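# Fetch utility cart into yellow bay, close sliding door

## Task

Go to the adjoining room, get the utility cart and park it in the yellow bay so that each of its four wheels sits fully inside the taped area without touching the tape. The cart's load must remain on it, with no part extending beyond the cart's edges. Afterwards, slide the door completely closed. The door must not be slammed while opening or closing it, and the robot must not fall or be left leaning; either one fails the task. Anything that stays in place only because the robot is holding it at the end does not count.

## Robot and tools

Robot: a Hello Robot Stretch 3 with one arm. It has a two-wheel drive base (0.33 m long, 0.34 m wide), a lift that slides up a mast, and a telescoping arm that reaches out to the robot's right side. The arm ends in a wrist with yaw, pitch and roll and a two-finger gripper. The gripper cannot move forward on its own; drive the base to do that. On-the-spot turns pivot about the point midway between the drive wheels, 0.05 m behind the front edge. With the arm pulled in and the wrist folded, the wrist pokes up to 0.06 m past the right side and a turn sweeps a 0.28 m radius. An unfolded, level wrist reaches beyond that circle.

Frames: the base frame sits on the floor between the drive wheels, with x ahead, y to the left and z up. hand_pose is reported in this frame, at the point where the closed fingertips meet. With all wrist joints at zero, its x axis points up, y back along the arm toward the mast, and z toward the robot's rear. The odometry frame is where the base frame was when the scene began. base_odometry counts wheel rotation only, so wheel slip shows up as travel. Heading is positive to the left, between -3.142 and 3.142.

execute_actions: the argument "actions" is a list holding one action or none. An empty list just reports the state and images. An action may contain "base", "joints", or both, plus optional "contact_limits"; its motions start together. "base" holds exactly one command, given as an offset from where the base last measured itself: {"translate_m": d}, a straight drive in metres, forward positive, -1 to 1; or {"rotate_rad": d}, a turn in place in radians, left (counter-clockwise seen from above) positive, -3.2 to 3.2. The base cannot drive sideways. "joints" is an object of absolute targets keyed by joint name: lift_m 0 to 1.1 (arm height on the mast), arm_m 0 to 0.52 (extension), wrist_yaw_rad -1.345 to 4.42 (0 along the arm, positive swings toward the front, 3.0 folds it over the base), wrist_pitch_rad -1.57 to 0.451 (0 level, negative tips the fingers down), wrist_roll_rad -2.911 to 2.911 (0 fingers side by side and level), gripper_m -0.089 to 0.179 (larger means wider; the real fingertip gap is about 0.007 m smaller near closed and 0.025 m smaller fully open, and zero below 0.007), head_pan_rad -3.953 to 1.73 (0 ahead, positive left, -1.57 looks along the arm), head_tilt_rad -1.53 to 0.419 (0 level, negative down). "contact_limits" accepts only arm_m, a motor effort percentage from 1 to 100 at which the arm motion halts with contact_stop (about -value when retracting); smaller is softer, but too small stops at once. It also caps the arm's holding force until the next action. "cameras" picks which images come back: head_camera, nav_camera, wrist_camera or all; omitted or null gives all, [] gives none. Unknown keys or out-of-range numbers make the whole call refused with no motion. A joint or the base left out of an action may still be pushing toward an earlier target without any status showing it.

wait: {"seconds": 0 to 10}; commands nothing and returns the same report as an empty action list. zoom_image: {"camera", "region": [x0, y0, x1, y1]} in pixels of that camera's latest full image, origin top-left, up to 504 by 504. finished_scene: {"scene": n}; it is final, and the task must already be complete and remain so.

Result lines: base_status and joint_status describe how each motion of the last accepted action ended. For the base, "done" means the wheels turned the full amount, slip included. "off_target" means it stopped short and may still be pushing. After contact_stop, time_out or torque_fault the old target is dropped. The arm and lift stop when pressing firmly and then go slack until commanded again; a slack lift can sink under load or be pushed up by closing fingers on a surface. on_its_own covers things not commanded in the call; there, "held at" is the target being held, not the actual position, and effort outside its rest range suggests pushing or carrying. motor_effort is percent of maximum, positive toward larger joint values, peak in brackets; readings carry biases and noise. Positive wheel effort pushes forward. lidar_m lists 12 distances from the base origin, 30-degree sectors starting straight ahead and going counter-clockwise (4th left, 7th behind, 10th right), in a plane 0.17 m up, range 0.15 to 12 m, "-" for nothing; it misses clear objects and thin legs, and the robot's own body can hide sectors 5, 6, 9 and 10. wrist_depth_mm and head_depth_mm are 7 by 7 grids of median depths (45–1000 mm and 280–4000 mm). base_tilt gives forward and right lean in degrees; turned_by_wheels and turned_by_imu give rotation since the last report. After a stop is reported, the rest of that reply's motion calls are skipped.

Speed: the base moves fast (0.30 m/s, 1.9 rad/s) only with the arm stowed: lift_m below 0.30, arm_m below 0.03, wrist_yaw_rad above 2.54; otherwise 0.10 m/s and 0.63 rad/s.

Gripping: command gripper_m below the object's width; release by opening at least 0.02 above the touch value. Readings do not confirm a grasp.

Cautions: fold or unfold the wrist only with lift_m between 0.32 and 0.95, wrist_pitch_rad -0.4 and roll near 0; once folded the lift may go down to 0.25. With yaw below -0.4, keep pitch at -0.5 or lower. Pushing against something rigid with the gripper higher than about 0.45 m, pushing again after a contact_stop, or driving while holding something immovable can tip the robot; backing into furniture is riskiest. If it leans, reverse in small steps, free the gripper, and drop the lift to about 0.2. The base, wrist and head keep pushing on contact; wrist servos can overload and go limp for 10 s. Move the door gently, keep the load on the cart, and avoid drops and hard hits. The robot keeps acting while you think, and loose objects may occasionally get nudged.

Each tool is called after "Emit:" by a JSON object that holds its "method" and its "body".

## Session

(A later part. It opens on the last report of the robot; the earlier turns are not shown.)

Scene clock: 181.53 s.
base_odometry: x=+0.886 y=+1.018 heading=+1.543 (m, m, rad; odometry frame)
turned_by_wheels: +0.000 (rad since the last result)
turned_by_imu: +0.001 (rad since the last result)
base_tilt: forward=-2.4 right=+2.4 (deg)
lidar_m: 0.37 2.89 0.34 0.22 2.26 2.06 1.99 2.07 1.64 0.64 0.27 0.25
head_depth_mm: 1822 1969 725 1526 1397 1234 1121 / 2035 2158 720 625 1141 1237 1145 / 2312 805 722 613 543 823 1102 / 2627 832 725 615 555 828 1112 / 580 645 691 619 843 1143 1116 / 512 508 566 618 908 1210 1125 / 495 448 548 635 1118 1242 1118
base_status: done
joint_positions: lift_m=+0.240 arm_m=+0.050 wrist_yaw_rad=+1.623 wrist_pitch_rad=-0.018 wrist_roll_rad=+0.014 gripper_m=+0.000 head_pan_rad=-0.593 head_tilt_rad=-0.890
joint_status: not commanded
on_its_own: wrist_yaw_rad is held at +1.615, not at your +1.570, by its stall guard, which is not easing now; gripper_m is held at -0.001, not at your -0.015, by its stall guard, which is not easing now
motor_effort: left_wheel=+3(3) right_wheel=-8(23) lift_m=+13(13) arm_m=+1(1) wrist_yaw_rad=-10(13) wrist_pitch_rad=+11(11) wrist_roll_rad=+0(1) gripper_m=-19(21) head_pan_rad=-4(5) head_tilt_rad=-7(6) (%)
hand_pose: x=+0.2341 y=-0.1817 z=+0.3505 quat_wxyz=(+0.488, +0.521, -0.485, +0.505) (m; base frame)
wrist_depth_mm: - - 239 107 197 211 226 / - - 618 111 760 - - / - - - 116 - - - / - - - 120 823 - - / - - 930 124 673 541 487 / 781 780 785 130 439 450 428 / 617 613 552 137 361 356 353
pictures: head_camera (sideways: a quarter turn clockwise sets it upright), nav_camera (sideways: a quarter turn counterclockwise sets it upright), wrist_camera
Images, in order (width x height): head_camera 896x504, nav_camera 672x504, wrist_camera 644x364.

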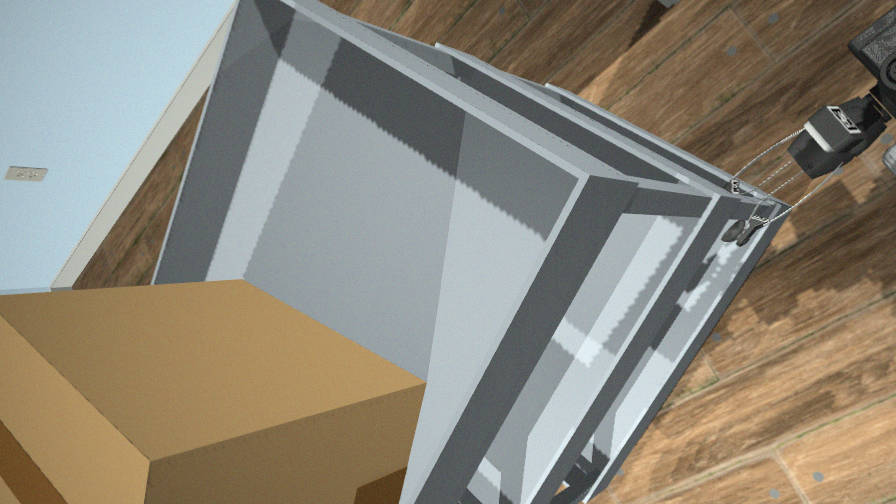

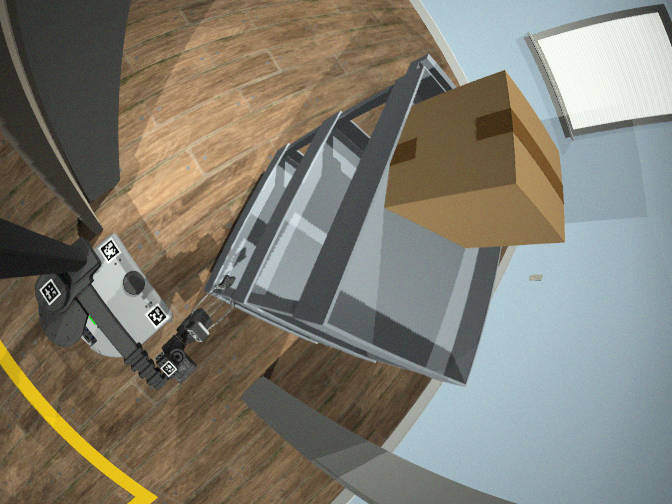

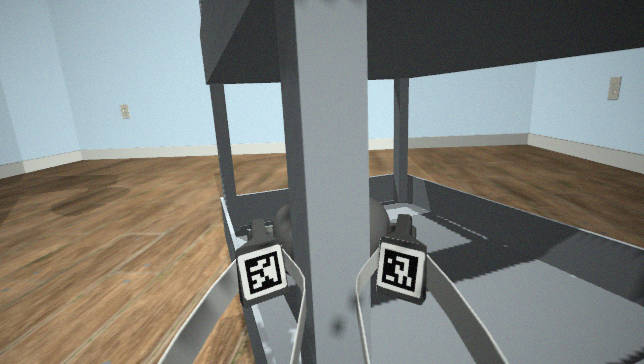

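Emit:
{"method": "execute_actions", "body": {"actions": [{"base":{"translate_m":-0.12},"joints":{"arm_m":0.02,"head_pan_rad":-0.9,"head_tilt_rad":-0.95}}]}}

Scene clock: 195.40 s.
base_odometry: x=+0.883 y=+0.898 heading=+1.543 (m, m, rad; odometry frame)
turned_by_wheels: +0.000 (rad since the last result)
turned_by_imu: +0.001 (rad since the last result)
base_tilt: forward=-2.3 right=+2.4 (deg)
lidar_m: 0.33 3.02 0.24 0.41 2.27 1.93 1.87 1.94 1.64 0.65 0.31 0.24
head_depth_mm: 624 677 783 984 1339 1215 1103 / 1638 1888 1737 1095 1319 1215 - / 1768 1968 1758 1530 1362 1224 - / 1923 761 685 629 880 1165 1102 / 2104 761 688 592 523 984 1110 / 2319 778 690 595 550 1086 1109 / 2504 784 693 600 555 1125 1116
base_status: done
joint_positions: lift_m=+0.240 arm_m=+0.020 wrist_yaw_rad=+1.596 wrist_pitch_rad=-0.018 wrist_roll_rad=+0.014 gripper_m=+0.000 head_pan_rad=-0.893 head_tilt_rad=-0.938
joint_status: all done
on_its_own: wrist_yaw_rad is held at +1.615, not at your +1.570, by its stall guard, which is not easing now; gripper_m is held at -0.001, not at your -0.015, by its stall guard, which is not easing now; wrist_yaw_rad is at rest, and its effort (+24) is outside its rest range (-12 to +12)
motor_effort: left_wheel=+1(6) right_wheel=-5(24) lift_m=+13(13) arm_m=-4(7) wrist_yaw_rad=+24(56) wrist_pitch_rad=+11(11) wrist_roll_rad=+0(1) gripper_m=-18(22) head_pan_rad=-4(30) head_tilt_rad=-6(16) (%)
hand_pose: x=+0.2343 y=-0.1589 z=+0.3505 quat_wxyz=(+0.495, +0.514, -0.492, +0.498) (m; base frame)
wrist_depth_mm: - - 230 110 194 212 226 / - - 529 114 704 - - / - - - 119 - - - / - - - 124 821 - - / - - 707 126 633 548 868 / 811 780 749 133 416 453 423 / 617 593 414 141 360 357 350
pictures: head_camera (sideways: a quarter turn clockwise sets it upright), nav_camera (sideways: a quarter turn counterclockwise sets it upright), wrist_camera
Images, in order (width x height): head_camera 896x504, nav_camera 672x504, wrist_camera 644x364.

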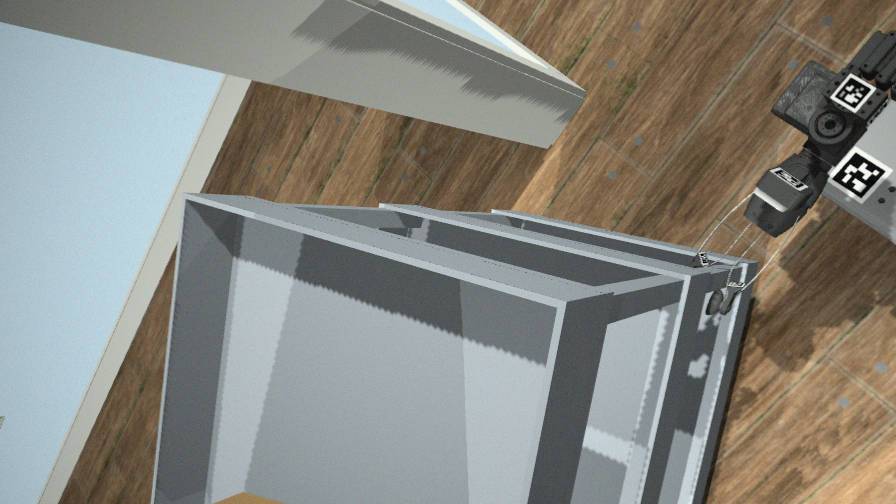

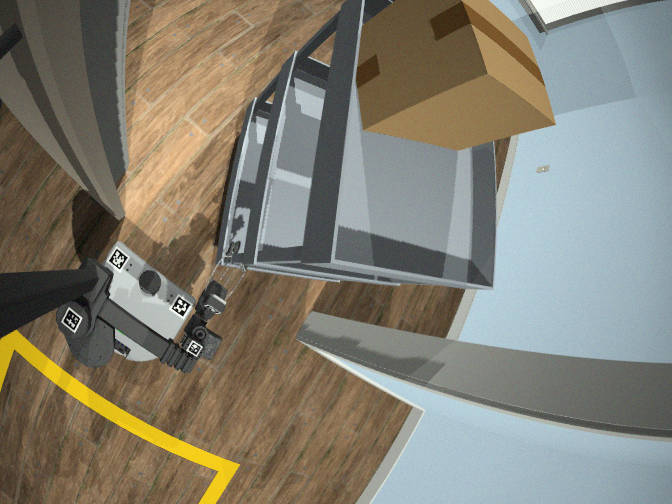

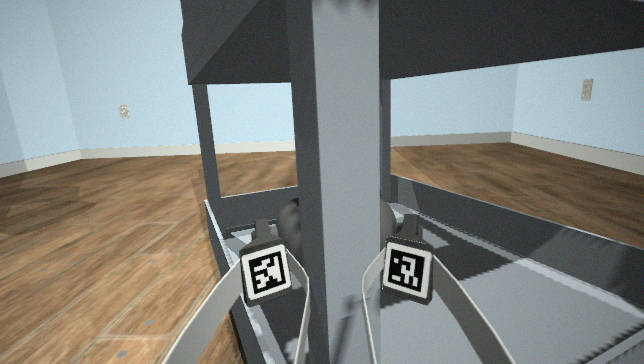

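Emit:
{"method": "execute_actions", "body": {"actions": [{"base":{"translate_m":-0.12},"joints":{"arm_m":0.01}}]}}

Scene clock: 204.70 s.
base_odometry: x=+0.880 y=+0.778 heading=+1.543 (m, m, rad; odometry frame)
turned_by_wheels: +0.000 (rad since the last result)
turned_by_imu: +0.001 (rad since the last result)
base_tilt: forward=-2.4 right=+2.4 (deg)
lidar_m: 0.31 0.31 0.32 0.89 2.26 1.81 1.75 1.82 1.64 1.05 0.34 0.23
head_depth_mm: 594 724 1076 1492 1361 1213 1096 / 634 730 873 1163 1352 1216 - / 1759 1989 1717 1267 1366 1223 - / 1909 751 703 937 911 1167 1106 / 2107 759 688 594 525 797 1102 / 2324 764 692 595 534 1032 1108 / 2515 774 694 600 545 1085 1116
base_status: done
joint_positions: lift_m=+0.240 arm_m=+0.010 wrist_yaw_rad=+1.611 wrist_pitch_rad=-0.018 wrist_roll_rad=+0.014 gripper_m=+0.000 head_pan_rad=-0.893 head_tilt_rad=-0.938
joint_status: all done
on_its_own: wrist_yaw_rad is held at +1.615, not at your +1.570, by its stall guard, which is not easing now; gripper_m is held at -0.001, not at your -0.015, by its stall guard, which is not easing now
motor_effort: left_wheel=+2(3) right_wheel=-6(16) lift_m=+13(13) arm_m=-3(6) wrist_yaw_rad=+5(41) wrist_pitch_rad=+11(11) wrist_roll_rad=+0(1) gripper_m=-19(22) head_pan_rad=-4(4) head_tilt_rad=-7(7) (%)
hand_pose: x=+0.2342 y=-0.1450 z=+0.3505 quat_wxyz=(+0.491, +0.518, -0.488, +0.502) (m; base frame)
wrist_depth_mm: - - 207 110 197 210 226 / - - 516 114 723 - - / - - - 119 - - - / - - - 124 807 - - / - - 696 127 635 542 924 / 803 790 704 133 417 456 418 / 623 605 392 141 360 359 339
pictures: head_camera (sideways: a quarter turn clockwise sets it upright), nav_camera (sideways: a quarter turn counterclockwise sets it upright), wrist_camera
Images, in order (width x height): head_camera 896x504, nav_camera 672x504, wrist_camera 644x364.

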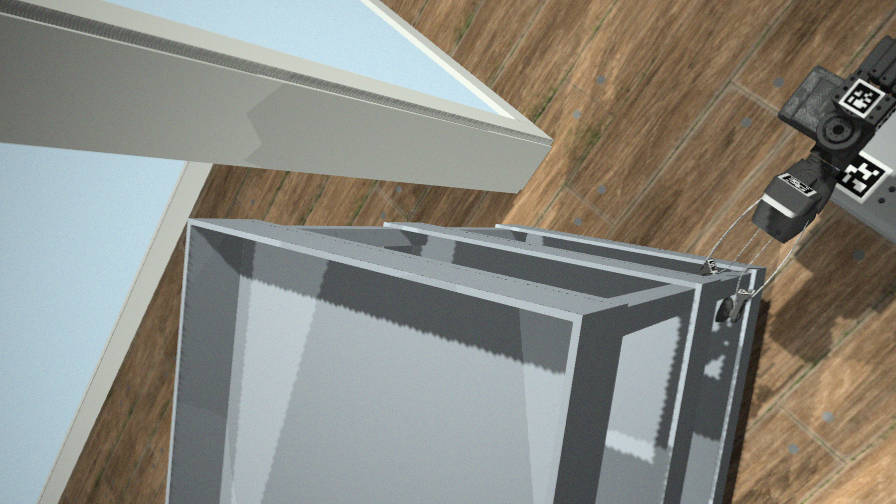

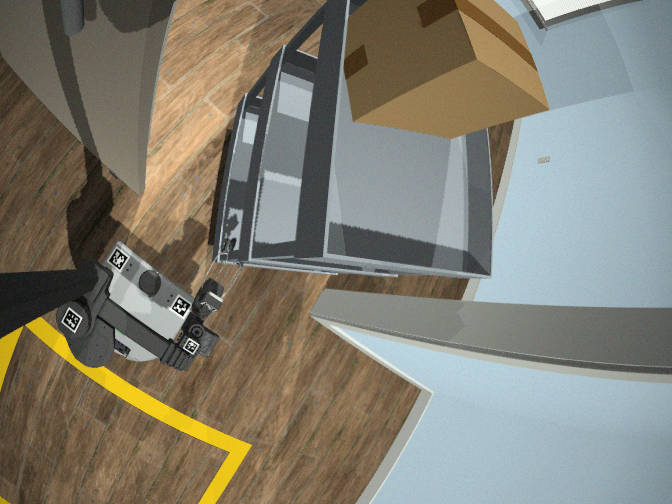

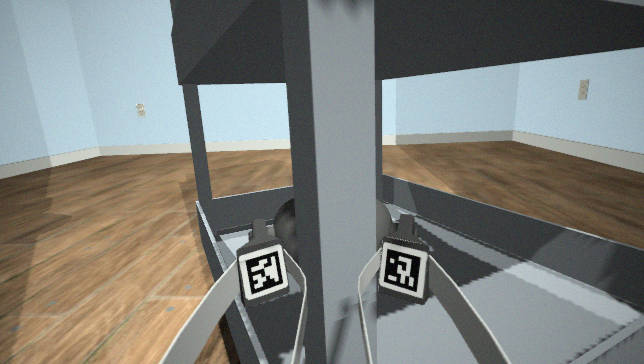

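Emit:
{"method": "execute_actions", "body": {"actions": [{"base":{"translate_m":-0.17},"joints":{"head_pan_rad":-0.2,"head_tilt_rad":-0.85}}]}}

Scene clock: 210.23 s.
base_odometry: x=+0.875 y=+0.608 heading=+1.543 (m, m, rad; odometry frame)
turned_by_wheels: +0.000 (rad since the last result)
turned_by_imu: +0.001 (rad since the last result)
base_tilt: forward=-2.4 right=+2.4 (deg)
lidar_m: 0.28 0.45 0.56 1.79 2.23 1.64 1.58 1.64 1.64 1.58 0.42 0.22
head_depth_mm: 2950 2462 734 631 554 1205 1110 / 2874 2390 756 631 545 518 1101 / 560 605 714 634 547 765 1033 / 540 486 574 622 566 837 1108 / 542 442 517 607 893 1202 1122 / 548 461 569 657 1163 1252 1120 / 550 501 629 958 1446 935 1106
base_status: done
joint_positions: lift_m=+0.240 arm_m=+0.010 wrist_yaw_rad=+1.661 wrist_pitch_rad=-0.018 wrist_roll_rad=+0.014 gripper_m=+0.000 head_pan_rad=-0.207 head_tilt_rad=-0.853
joint_status: all done
on_its_own: wrist_yaw_rad is held at +1.660, not at your +1.570, by its stall guard, which is not easing now; gripper_m is held at -0.001, not at your -0.015, by its stall guard, which is not easing now
motor_effort: left_wheel=+2(4) right_wheel=-4(18) lift_m=+13(13) arm_m=+1(3) wrist_yaw_rad=-1(36) wrist_pitch_rad=+11(11) wrist_roll_rad=+0(0) gripper_m=-19(21) head_pan_rad=+5(47) head_tilt_rad=+2(14) (%)
hand_pose: x=+0.2334 y=-0.1318 z=+0.3505 quat_wxyz=(+0.479, +0.530, -0.475, +0.514) (m; base frame)
wrist_depth_mm: - - 205 110 197 212 225 / 512 - 508 115 - - - / 512 - - 118 - - - / 389 - - 124 - - - / 392 - 692 128 627 546 909 / 402 769 540 133 439 454 419 / 411 608 375 140 354 357 293
pictures: head_camera (sideways: a quarter turn clockwise sets it upright), nav_camera (sideways: a quarter turn counterclockwise sets it upright), wrist_camera
Images, in order (width x height): head_camera 896x504, nav_camera 672x504, wrist_camera 644x364.

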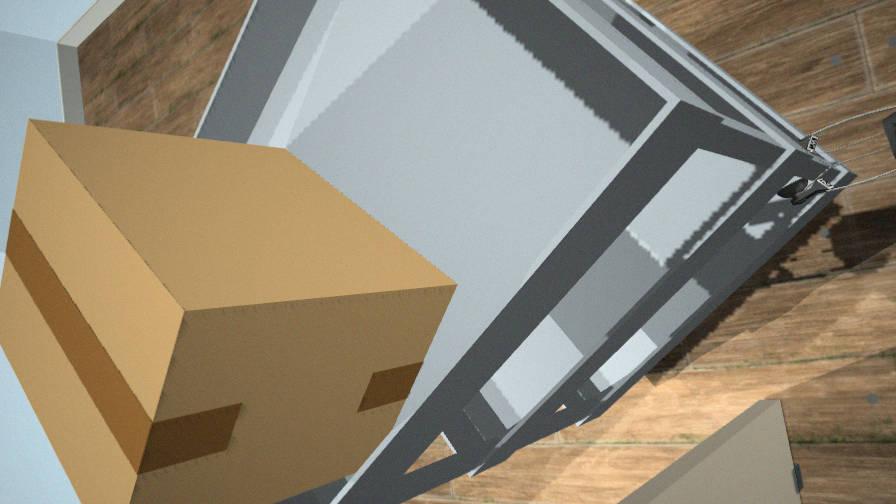

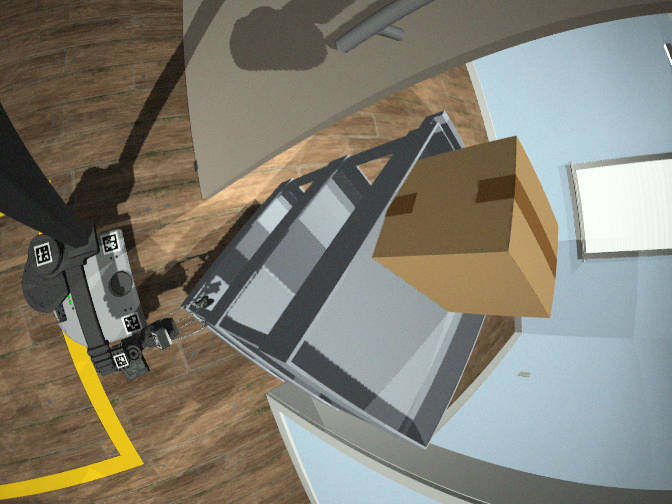

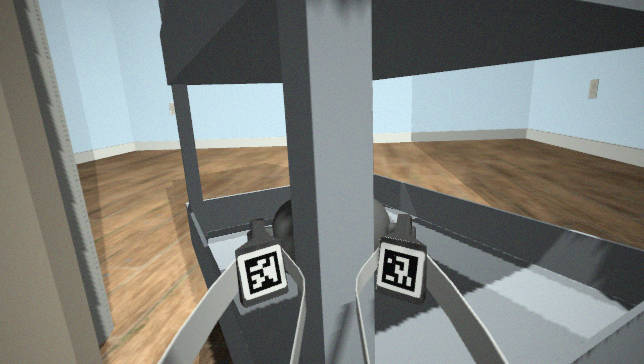

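Emit:
{"method": "execute_actions", "body": {"actions": [{"joints":{"gripper_m":0.12,"wrist_yaw_rad":1.62}}], "cameras": []}}

Emit:
{"method": "execute_actions", "body": {"actions": [{"base":{"translate_m":-0.12},"joints":{"head_pan_rad":-0.6,"head_tilt_rad":-0.8}}]}}

Scene clock: 282.17 s.
base_odometry: x=+0.875 y=+0.608 heading=+1.543 (m, m, rad; odometry frame)
turned_by_wheels: +0.000 (rad since the last result)
turned_by_imu: +0.000 (rad since the last result)
base_tilt: forward=-2.4 right=+2.4 (deg)
lidar_m: 0.28 0.45 0.56 1.79 2.22 1.64 1.58 1.64 1.64 1.58 0.42 0.22
head_depth_mm: 2913 2435 731 629 555 1207 1109 / 2921 2375 756 632 545 521 1095 / 561 604 717 634 546 765 1037 / 541 487 575 623 557 840 1104 / 543 442 517 609 889 1196 1121 / 547 460 568 655 1169 1268 1123 / 551 501 627 959 1434 932 1111
base_status: not commanded
joint_positions: lift_m=+0.240 arm_m=+0.010 wrist_yaw_rad=+1.622 wrist_pitch_rad=-0.019 wrist_roll_rad=+0.014 gripper_m=+0.120 head_pan_rad=-0.207 head_tilt_rad=-0.853
joint_status: all done
motor_effort: left_wheel=+3(3) right_wheel=-3(7) lift_m=+13(13) arm_m=+1(1) wrist_yaw_rad=-2(34) wrist_pitch_rad=+12(12) wrist_roll_rad=-1(0) gripper_m=+0(93) head_pan_rad=+4(4) head_tilt_rad=+2(2) (%)
hand_pose: x=+0.2340 y=-0.1419 z=+0.3501 quat_wxyz=(+0.489, +0.521, -0.485, +0.504) (m; base frame)
wrist_depth_mm: - - 161 111 201 214 228 / - - 487 115 - - - / - - - 118 - - - / 543 - - 124 - - - / 527 - 667 129 637 504 457 / 406 816 485 135 462 - 413 / 402 593 393 142 361 353 314
pictures: none
No camera images: the call's "cameras" was empty. Leave "cameras" out to get every camera's image.

Scene clock: 284.53 s.
base_odometry: x=+0.872 y=+0.488 heading=+1.543 (m, m, rad; odometry frame)
turned_by_wheels: +0.000 (rad since the last result)
turned_by_imu: +0.001 (rad since the last result)
base_tilt: forward=-2.4 right=+2.4 (deg)
lidar_m: 0.37 0.56 0.73 2.19 2.05 1.51 1.46 1.52 1.64 1.58 0.85 0.33
head_depth_mm: 702 803 1002 1314 1464 1271 1124 / 782 859 982 1158 1406 1278 1128 / 2238 2474 808 1072 1391 1278 1129 / 2613 2751 814 669 917 1104 1134 / 3057 2736 815 672 564 833 1115 / 3056 2768 820 673 608 1052 1138 / 2798 695 720 674 907 1165 1140
base_status: done
joint_positions: lift_m=+0.240 arm_m=+0.010 wrist_yaw_rad=+1.622 wrist_pitch_rad=-0.019 wrist_roll_rad=+0.014 gripper_m=+0.120 head_pan_rad=-0.593 head_tilt_rad=-0.803
joint_status: all done
motor_effort: left_wheel=+2(3) right_wheel=-2(5) lift_m=+13(13) arm_m=+2(1) wrist_yaw_rad=-2(2) wrist_pitch_rad=+12(12) wrist_roll_rad=-1(0) gripper_m=+1(0) head_pan_rad=-4(36) head_tilt_rad=+2(10) (%)
hand_pose: x=+0.2340 y=-0.1419 z=+0.3501 quat_wxyz=(+0.489, +0.521, -0.485, +0.504) (m; base frame)
wrist_depth_mm: 425 - 345 220 250 303 378 / 446 - 551 334 - - - / 455 - - 930 - - - / 470 - 879 256 865 - 588 / 498 - 683 272 637 550 551 / 520 519 483 340 461 - 580 / 539 582 580 283 316 522 549
pictures: head_camera (sideways: a quarter turn clockwise sets it upright), nav_camera (sideways: a quarter turn counterclockwise sets it upright), wrist_camera
Images, in order (width x height): head_camera 896x504, nav_camera 672x504, wrist_camera 644x364.

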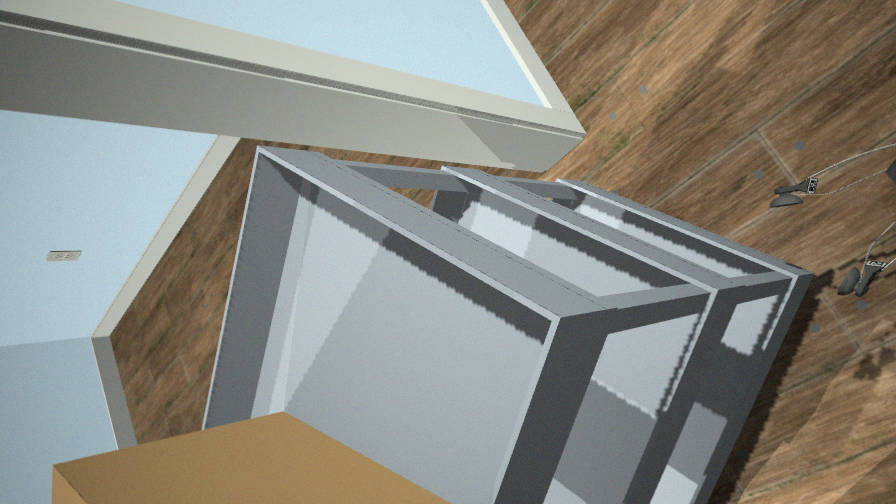

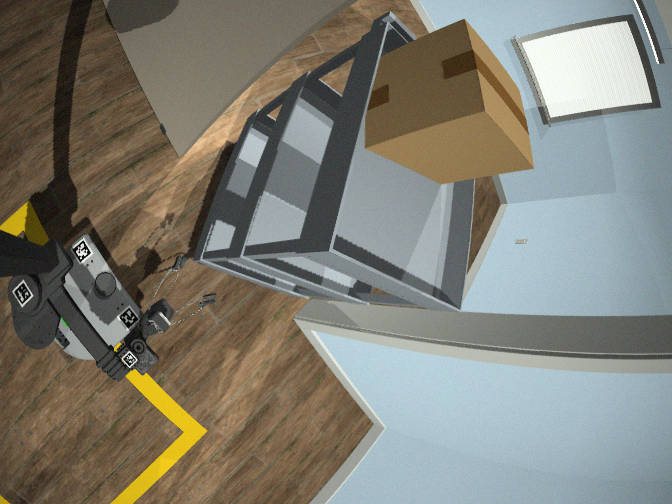

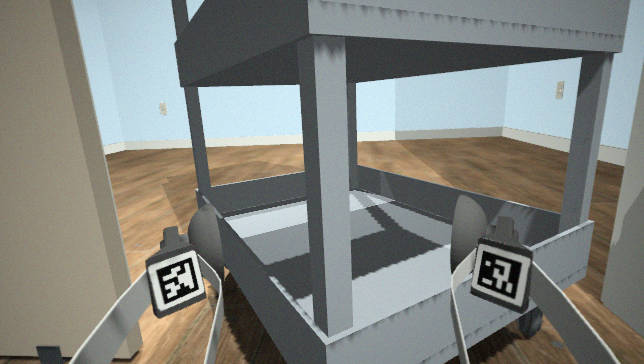

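Emit:
{"method": "execute_actions", "body": {"actions": [{"joints":{"lift_m":0.405,"arm_m":0.18,"wrist_roll_rad":1.57,"gripper_m":0.17,"wrist_yaw_rad":1.6},"base":{"translate_m":0.1}}]}}

Scene clock: 298.03 s.
base_odometry: x=+0.874 y=+0.588 heading=+1.544 (m, m, rad; odometry frame)
turned_by_wheels: +0.000 (rad since the last result)
turned_by_imu: +0.000 (rad since the last result)
base_tilt: forward=-2.4 right=+2.4 (deg)
lidar_m: 0.30 0.47 0.59 1.87 2.19 1.62 1.56 1.62 1.64 1.59 0.51 0.24
head_depth_mm: 698 759 859 1042 1400 1287 1085 / 1967 2235 871 1051 1350 1279 1129 / 2243 2492 771 664 872 1179 1127 / 2571 2743 794 668 567 556 969 / 3057 2742 810 671 567 784 1054 / 2963 2543 749 672 568 817 1104 / 2746 558 580 605 583 866 1134
base_status: done
joint_positions: lift_m=+0.404 arm_m=+0.180 wrist_yaw_rad=+1.601 wrist_pitch_rad=-0.019 wrist_roll_rad=+1.569 gripper_m=+0.170 head_pan_rad=-0.593 head_tilt_rad=-0.803
joint_status: all done
motor_effort: left_wheel=+2(5) right_wheel=-3(3) lift_m=+30(30) arm_m=+4(5) wrist_yaw_rad=-1(4) wrist_pitch_rad=+12(12) wrist_roll_rad=+0(1) gripper_m=+1(96) head_pan_rad=-4(5) head_tilt_rad=+2(2) (%)
hand_pose: x=+0.2342 y=-0.3170 z=+0.5138 quat_wxyz=(+0.008, +0.718, -0.696, -0.006) (m; base frame)
wrist_depth_mm: 335 347 352 324 352 719 348 / 329 - - 299 - 897 425 / 326 466 - 281 - 607 432 / 322 460 - 263 865 646 437 / 322 421 - 248 842 724 414 / 307 - - 233 814 709 - / 335 451 - 223 225 671 461
pictures: head_camera (sideways: a quarter turn clockwise sets it upright), nav_camera (sideways: a quarter turn counterclockwise sets it upright), wrist_camera
Images, in order (width x height): head_camera 896x504, nav_camera 672x504, wrist_camera 644x364.

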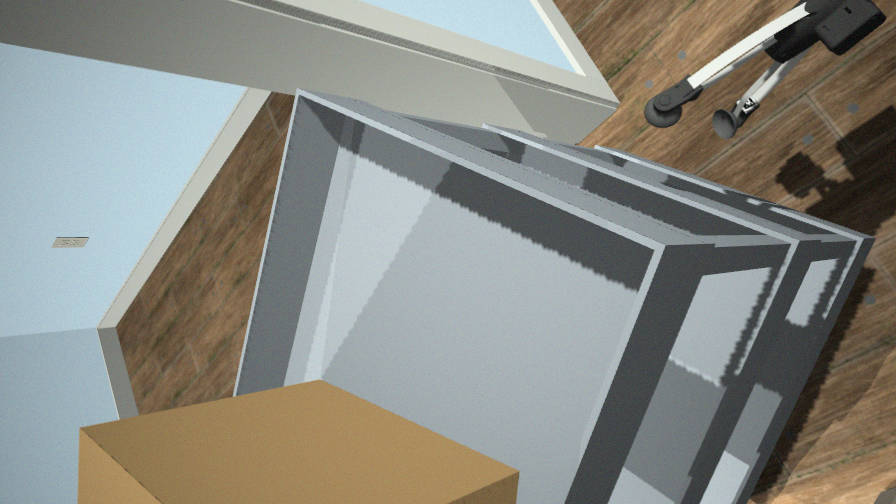

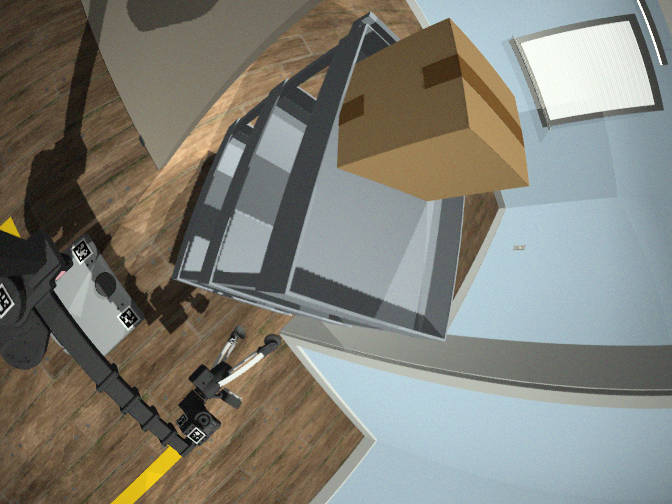

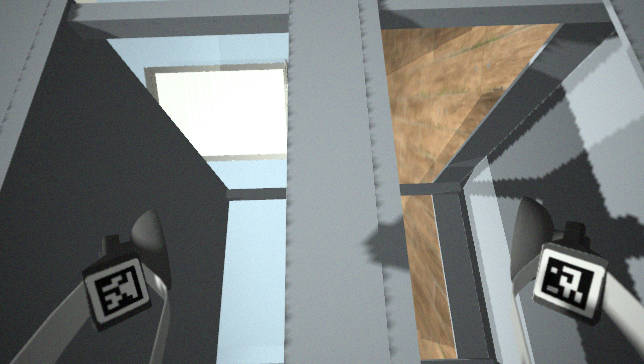

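Emit:
{"method": "execute_actions", "body": {"actions": [{"base":{"translate_m":0.14},"joints":{"head_tilt_rad":-0.95}}]}}

Scene clock: 307.93 s.
base_odometry: x=+0.878 y=+0.728 heading=+1.544 (m, m, rad; odometry frame)
turned_by_wheels: +0.000 (rad since the last result)
turned_by_imu: +0.000 (rad since the last result)
base_tilt: forward=-2.4 right=+2.4 (deg)
lidar_m: 0.19 0.35 0.39 1.08 2.27 1.76 1.70 1.77 1.64 1.24 0.74 0.15
head_depth_mm: 1848 2010 649 623 1313 1228 1100 / 2074 2125 669 588 518 477 1095 / 2359 2121 681 590 518 472 869 / 2565 2146 684 592 521 486 1064 / 2689 735 674 595 522 752 1105 / 471 486 515 547 524 804 1107 / 438 380 390 449 529 1106 1079
base_status: done
joint_positions: lift_m=+0.404 arm_m=+0.180 wrist_yaw_rad=+1.601 wrist_pitch_rad=-0.019 wrist_roll_rad=+1.569 gripper_m=+0.170 head_pan_rad=-0.593 head_tilt_rad=-0.938
joint_status: all done
motor_effort: left_wheel=+2(4) right_wheel=-3(3) lift_m=+30(30) arm_m=+4(4) wrist_yaw_rad=-1(1) wrist_pitch_rad=+12(12) wrist_roll_rad=+0(0) gripper_m=+0(0) head_pan_rad=-4(4) head_tilt_rad=-6(21) (%)
hand_pose: x=+0.2342 y=-0.3170 z=+0.5138 quat_wxyz=(+0.008, +0.718, -0.696, -0.006) (m; base frame)
wrist_depth_mm: - - - 170 172 892 602 / 325 - - 158 158 898 380 / 327 - - 148 147 916 421 / 321 461 - 139 138 604 434 / 322 432 698 131 130 657 413 / 304 - 693 124 123 572 - / 332 448 - 117 116 532 465
pictures: head_camera (sideways: a quarter turn clockwise sets it upright), nav_camera (sideways: a quarter turn counterclockwise sets it upright), wrist_camera
Images, in order (width x height): head_camera 896x504, nav_camera 672x504, wrist_camera 644x364.

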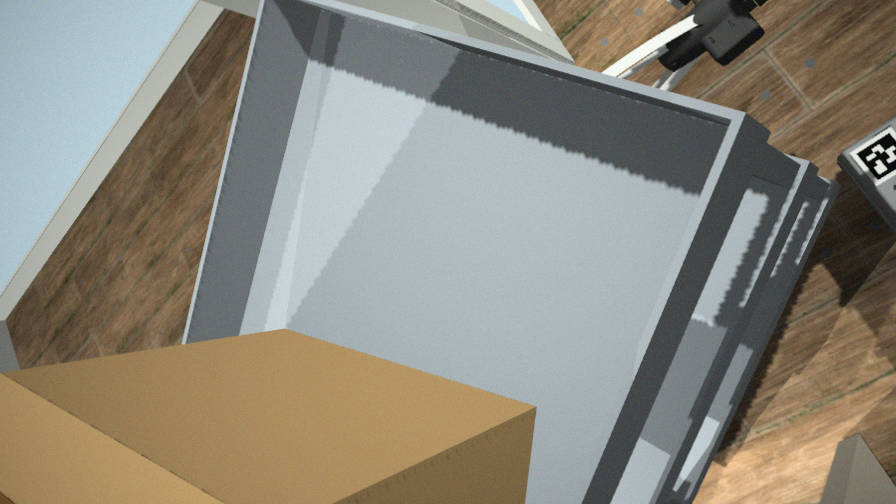

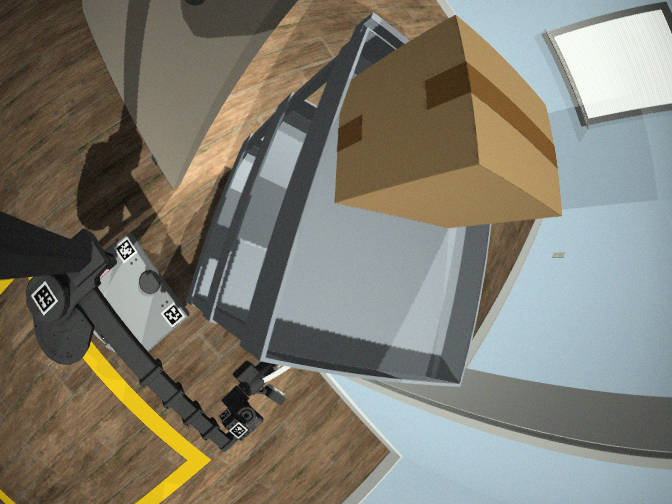

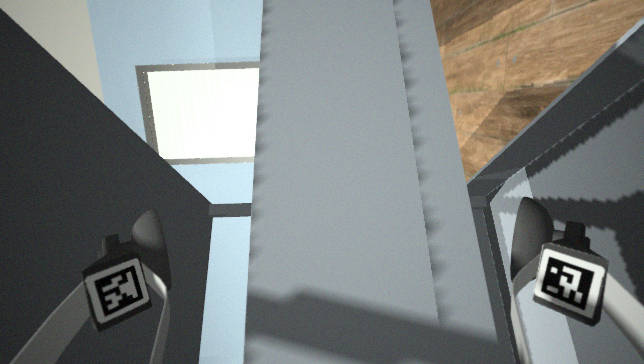

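Emit:
{"method": "execute_actions", "body": {"actions": [{"base":{"translate_m":-0.12},"joints":{"arm_m":0.22,"wrist_yaw_rad":1.57}}], "cameras": []}}

Emit:
{"method": "execute_actions", "body": {"actions": [{"base":{"rotate_rad":0.36}}]}}

Scene clock: 331.40 s.
base_odometry: x=+0.875 y=+0.608 heading=+1.544 (m, m, rad; odometry frame)
turned_by_wheels: +0.000 (rad since the last result)
turned_by_imu: +0.001 (rad since the last result)
base_tilt: forward=-2.3 right=+2.4 (deg)
lidar_m: 0.28 0.45 0.56 1.79 2.23 1.63 1.58 1.64 1.64 1.59 0.42 0.22
head_depth_mm: 728 808 938 1304 1365 1202 1095 / 2067 2118 731 1211 1361 1220 1096 / 2348 750 684 592 910 1203 1111 / 2530 766 684 591 530 813 1103 / 2654 778 686 594 542 1077 1105 / 2604 711 676 597 802 1175 1109 / 519 540 568 587 874 1214 1098
base_status: done
joint_positions: lift_m=+0.404 arm_m=+0.220 wrist_yaw_rad=+1.571 wrist_pitch_rad=-0.019 wrist_roll_rad=+1.569 gripper_m=+0.170 head_pan_rad=-0.593 head_tilt_rad=-0.938
joint_status: all done
motor_effort: left_wheel=+2(2) right_wheel=-2(7) lift_m=+30(30) arm_m=+3(5) wrist_yaw_rad=-2(6) wrist_pitch_rad=+12(12) wrist_roll_rad=+0(0) gripper_m=+0(1) head_pan_rad=-6(4) head_tilt_rad=-7(7) (%)
hand_pose: x=+0.2344 y=-0.3645 z=+0.5138 quat_wxyz=(+0.008, +0.707, -0.707, -0.006) (m; base frame)
wrist_depth_mm: - - - - - 843 567 / 329 344 345 319 353 783 349 / 327 467 - 295 - 842 432 / 322 462 - 274 - 624 428 / 322 426 835 257 876 738 414 / 306 - - 242 807 713 - / 333 448 - 228 235 667 466
pictures: none
No camera images: the call's "cameras" was empty. Leave "cameras" out to get every camera's image.

Scene clock: 332.90 s.
base_odometry: x=+0.875 y=+0.608 heading=+1.904 (m, m, rad; odometry frame)
turned_by_wheels: +0.360 (rad since the last result)
turned_by_imu: +0.362 (rad since the last result)
base_tilt: forward=-2.3 right=+2.4 (deg)
lidar_m: 0.44 0.48 0.96 2.20 1.74 1.58 1.59 1.74 1.59 0.77 0.23 0.25
head_depth_mm: 2608 743 678 586 848 1190 1097 / 2628 768 679 589 527 1157 1107 / 564 685 683 588 524 794 1119 / 471 538 642 592 836 1135 1101 / 433 460 558 604 921 1204 1106 / 435 482 594 938 1308 1207 1117 / 453 522 638 1488 1381 1069 1112
base_status: done
joint_positions: lift_m=+0.404 arm_m=+0.220 wrist_yaw_rad=+1.570 wrist_pitch_rad=-0.026 wrist_roll_rad=+1.569 gripper_m=+0.170 head_pan_rad=-0.593 head_tilt_rad=-0.938
joint_status: not commanded
motor_effort: left_wheel=-2(5) right_wheel=+3(5) lift_m=+30(30) arm_m=+3(4) wrist_yaw_rad=-1(2) wrist_pitch_rad=+16(17) wrist_roll_rad=+0(0) gripper_m=-2(1) head_pan_rad=-4(3) head_tilt_rad=-7(6) (%)
hand_pose: x=+0.2341 y=-0.3648 z=+0.5121 quat_wxyz=(+0.011, +0.707, -0.707, -0.009) (m; base frame)
wrist_depth_mm: 336 - 107 107 107 440 408 / 335 474 106 106 106 520 416 / 330 476 105 105 105 523 423 / 330 467 105 105 104 105 432 / 324 434 104 104 104 104 414 / 310 - 103 103 103 103 - / 338 456 103 102 102 102 412
pictures: head_camera (sideways: a quarter turn clockwise sets it upright), nav_camera (sideways: a quarter turn counterclockwise sets it upright), wrist_camera
Images, in order (width x height): head_camera 896x504, nav_camera 672x504, wrist_camera 644x364.

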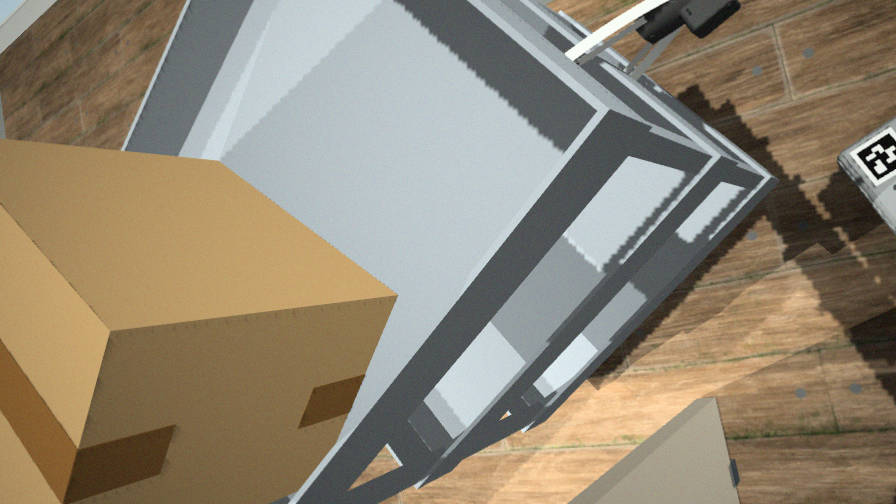

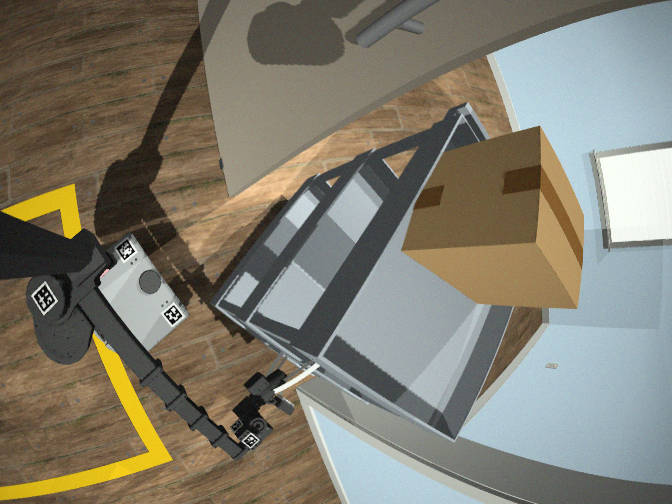

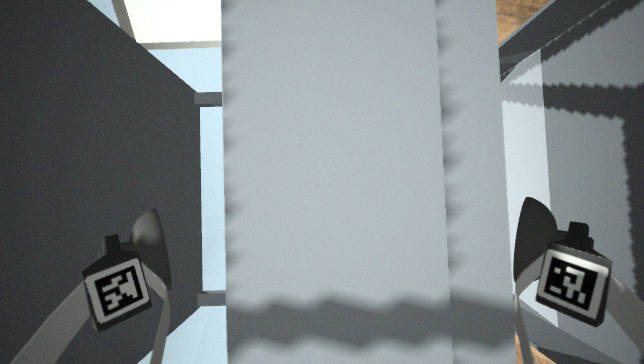

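Emit:
{"method": "execute_actions", "body": {"actions": [{"joints":{"gripper_m":0.02}}]}}

Scene clock: 336.33 s.
base_odometry: x=+0.875 y=+0.608 heading=+1.904 (m, m, rad; odometry frame)
turned_by_wheels: +0.000 (rad since the last result)
turned_by_imu: +0.000 (rad since the last result)
base_tilt: forward=-2.4 right=+2.4 (deg)
lidar_m: 0.44 0.48 0.96 2.20 1.73 1.58 1.59 1.74 1.58 0.78 0.22 0.25
head_depth_mm: 2616 744 679 586 854 1205 1095 / 2604 770 680 588 527 1163 1099 / 563 687 682 590 525 799 1114 / 471 537 640 591 834 1139 1106 / 433 458 560 606 916 1213 1111 / 435 481 595 932 1308 1215 1108 / 453 523 637 1479 1380 1066 1113
base_status: not commanded
joint_positions: lift_m=+0.404 arm_m=+0.220 wrist_yaw_rad=+1.570 wrist_pitch_rad=-0.057 wrist_roll_rad=+1.569 gripper_m=+0.030 head_pan_rad=-0.593 head_tilt_rad=-0.938
joint_status: gripper_m off_target (ended at +0.030, target +0.020)
on_its_own: wrist_pitch_rad is at rest, and its effort (+34) is outside its rest range (-20 to +32)
motor_effort: left_wheel=-3(2) right_wheel=+3(3) lift_m=+30(30) arm_m=+4(4) wrist_yaw_rad=+0(0) wrist_pitch_rad=+34(40) wrist_roll_rad=+0(0) gripper_m=-100(100) head_pan_rad=-4(4) head_tilt_rad=-7(7) (%)
hand_pose: x=+0.2331 y=-0.3649 z=+0.5044 quat_wxyz=(+0.021, +0.706, -0.707, -0.019) (m; base frame)
wrist_depth_mm: 344 - 107 109 109 497 401 / 347 504 107 107 108 558 400 / 348 503 106 106 107 553 404 / 346 505 105 105 106 534 412 / 345 463 104 105 106 106 400 / 337 414 104 104 105 106 378 / 324 566 103 103 104 469 435
pictures: head_camera (sideways: a quarter turn clockwise sets it upright), nav_camera (sideways: a quarter turn counterclockwise sets it upright), wrist_camera
Images, in order (width x height): head_camera 896x504, nav_camera 672x504, wrist_camera 644x364.

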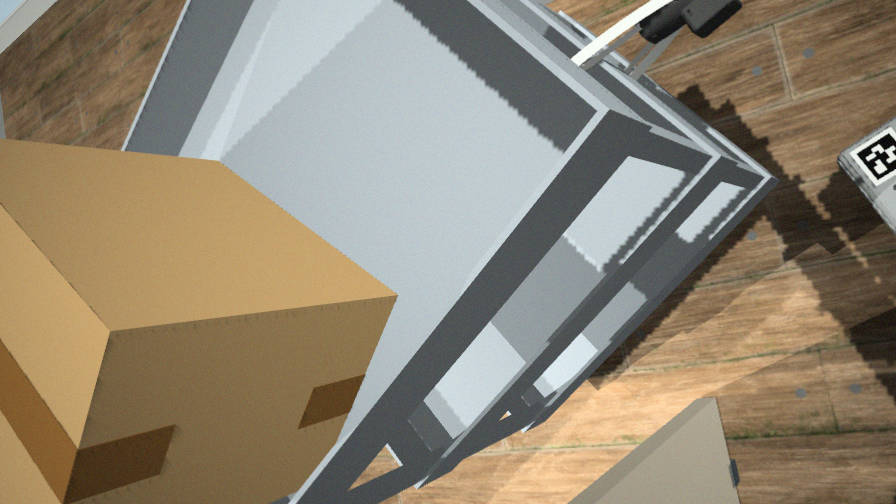

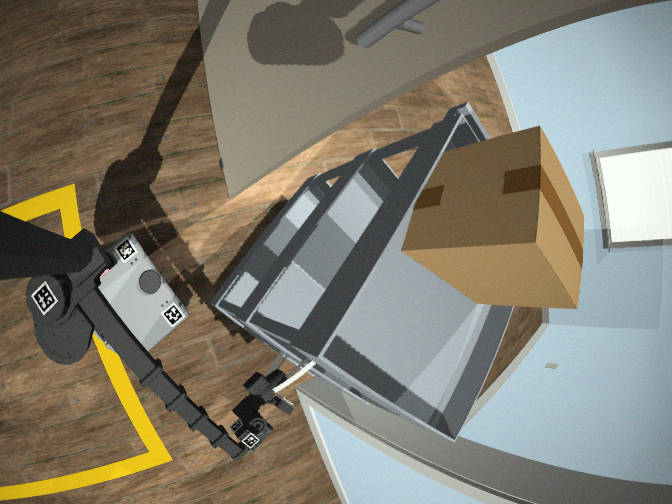

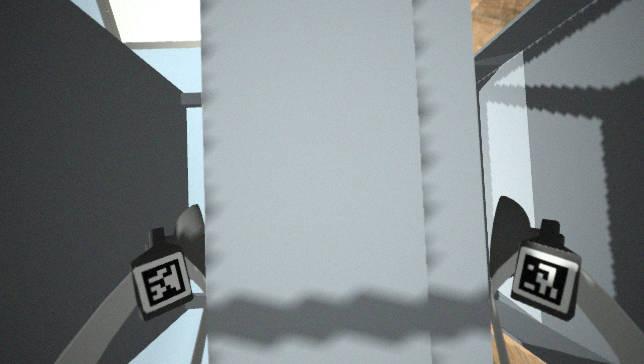

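Emit:
{"method": "execute_actions", "body": {"actions": [{"joints":{"lift_m":0.395,"gripper_m":0.025,"wrist_pitch_rad":-0.02}}], "cameras": []}}

Emit:
{"method": "execute_actions", "body": {"actions": [{"base":{"translate_m":-0.1},"joints":{"head_pan_rad":-0.75,"head_tilt_rad":-0.85}}]}}

Scene clock: 339.37 s.
base_odometry: x=+0.875 y=+0.608 heading=+1.903 (m, m, rad; odometry frame)
turned_by_wheels: +0.000 (rad since the last result)
turned_by_imu: -0.001 (rad since the last result)
base_tilt: forward=-2.4 right=+2.4 (deg)
lidar_m: 0.44 0.48 0.96 2.20 1.74 1.58 1.60 1.74 1.58 0.77 0.23 0.25
head_depth_mm: 2601 747 678 586 878 1198 1098 / 2598 769 679 586 527 1165 1101 / 567 690 684 591 525 807 1118 / 475 540 642 593 835 1138 1107 / 433 461 562 605 917 1207 1110 / 437 483 598 934 1312 1215 1110 / 454 526 639 1475 1388 1068 1109
base_status: not commanded
joint_positions: lift_m=+0.398 arm_m=+0.220 wrist_yaw_rad=+1.571 wrist_pitch_rad=-0.047 wrist_roll_rad=+1.575 gripper_m=+0.028 head_pan_rad=-0.593 head_tilt_rad=-0.938
joint_status: lift_m contact_stop (moved -0.006 of -0.009); the others done
on_its_own: lift_m is slack since a contact_stop, until your next command for it
motor_effort: left_wheel=-5(6) right_wheel=+14(20) lift_m=+21(28) arm_m=+3(3) wrist_yaw_rad=-1(4) wrist_pitch_rad=+16(36) wrist_roll_rad=-2(2) gripper_m=-59(100) head_pan_rad=-4(4) head_tilt_rad=-7(7) (%)
hand_pose: x=+0.2334 y=-0.3646 z=+0.5003 quat_wxyz=(+0.016, +0.707, -0.707, -0.018) (m; base frame)
wrist_depth_mm: 344 - 109 110 110 532 402 / 344 509 108 109 109 574 402 / 340 503 108 108 108 597 406 / 346 493 107 107 108 560 408 / 343 459 106 107 107 506 412 / 342 - 106 106 106 348 398 / 324 521 105 105 105 510 432
pictures: none
No camera images: the call's "cameras" was empty. Leave "cameras" out to get every camera's image.

not run: a stop came earlier in this reply.

Emit:
{"method": "execute_actions", "body": {"actions": [{"base":{"translate_m":-0.1},"joints":{"lift_m":0.399,"head_pan_rad":-0.75,"head_tilt_rad":-0.85}}]}}

Scene clock: 342.60 s.
base_odometry: x=+0.908 y=+0.514 heading=+1.903 (m, m, rad; odometry frame)
turned_by_wheels: +0.000 (rad since the last result)
turned_by_imu: +0.001 (rad since the last result)
base_tilt: forward=-2.3 right=+2.4 (deg)
lidar_m: 0.37 0.60 1.19 2.23 1.63 1.49 1.50 1.70 1.55 0.92 0.21 0.23
head_depth_mm: 2206 2319 712 680 1350 1295 1107 / 2567 2459 735 632 561 1207 1115 / 2987 2480 755 634 546 505 1067 / 3014 2465 759 635 546 768 1068 / 594 610 677 638 549 826 1103 / 548 471 511 580 574 1074 1128 / 551 418 452 566 861 1159 1126
base_status: done
joint_positions: lift_m=+0.398 arm_m=+0.220 wrist_yaw_rad=+1.635 wrist_pitch_rad=-0.041 wrist_roll_rad=+1.575 gripper_m=+0.052 head_pan_rad=-0.743 head_tilt_rad=-0.852
joint_status: all done
on_its_own: wrist_yaw_rad is held at +1.631, not at your +1.570, by its stall guard, which is not easing now; gripper_m is held at +0.049, not at your +0.025, by its stall guard, which is still easing
motor_effort: left_wheel=+1(10) right_wheel=-5(37) lift_m=+30(31) arm_m=+4(4) wrist_yaw_rad=-4(56) wrist_pitch_rad=+13(17) wrist_roll_rad=-2(2) gripper_m=-47(57) head_pan_rad=-4(23) head_tilt_rad=+2(12) (%)
hand_pose: x=+0.2331 y=-0.3484 z=+0.5022 quat_wxyz=(+0.014, +0.729, -0.684, -0.016) (m; base frame)
wrist_depth_mm: 344 - 113 113 113 802 398 / 346 507 111 112 112 585 403 / 347 499 110 110 111 597 411 / 343 498 109 109 109 569 413 / 342 455 107 108 108 535 415 / 336 - 106 106 107 589 398 / 320 515 105 105 105 490 429
pictures: head_camera (sideways: a quarter turn clockwise sets it upright), nav_camera (sideways: a quarter turn counterclockwise sets it upright), wrist_camera
Images, in order (width x height): head_camera 896x504, nav_camera 672x504, wrist_camera 644x364.

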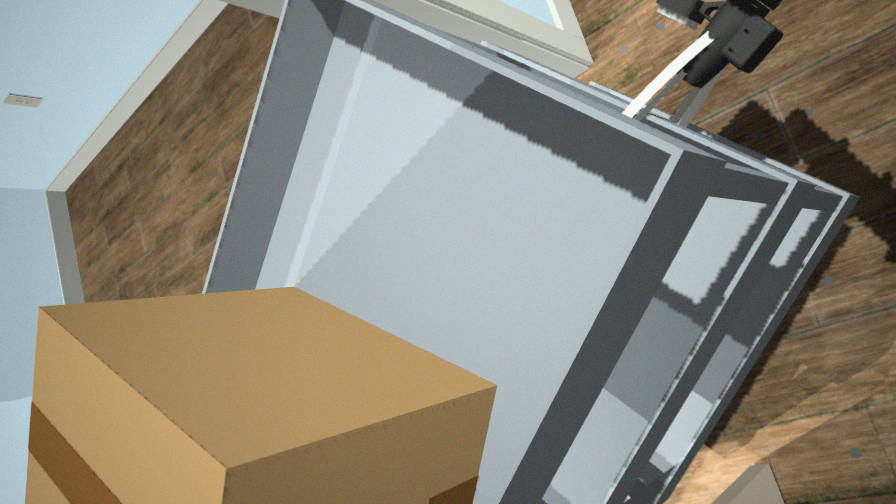

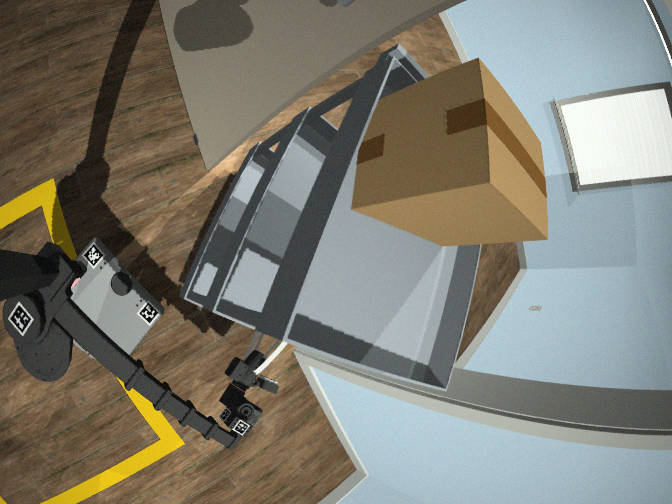

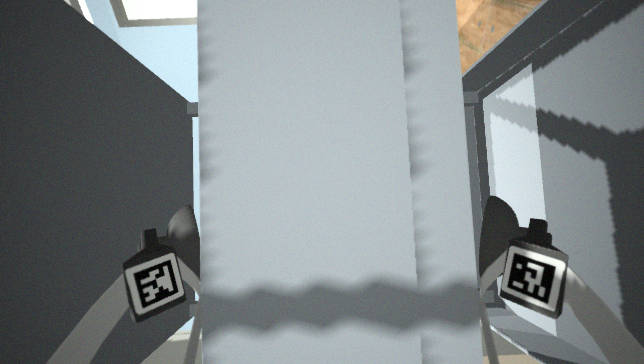

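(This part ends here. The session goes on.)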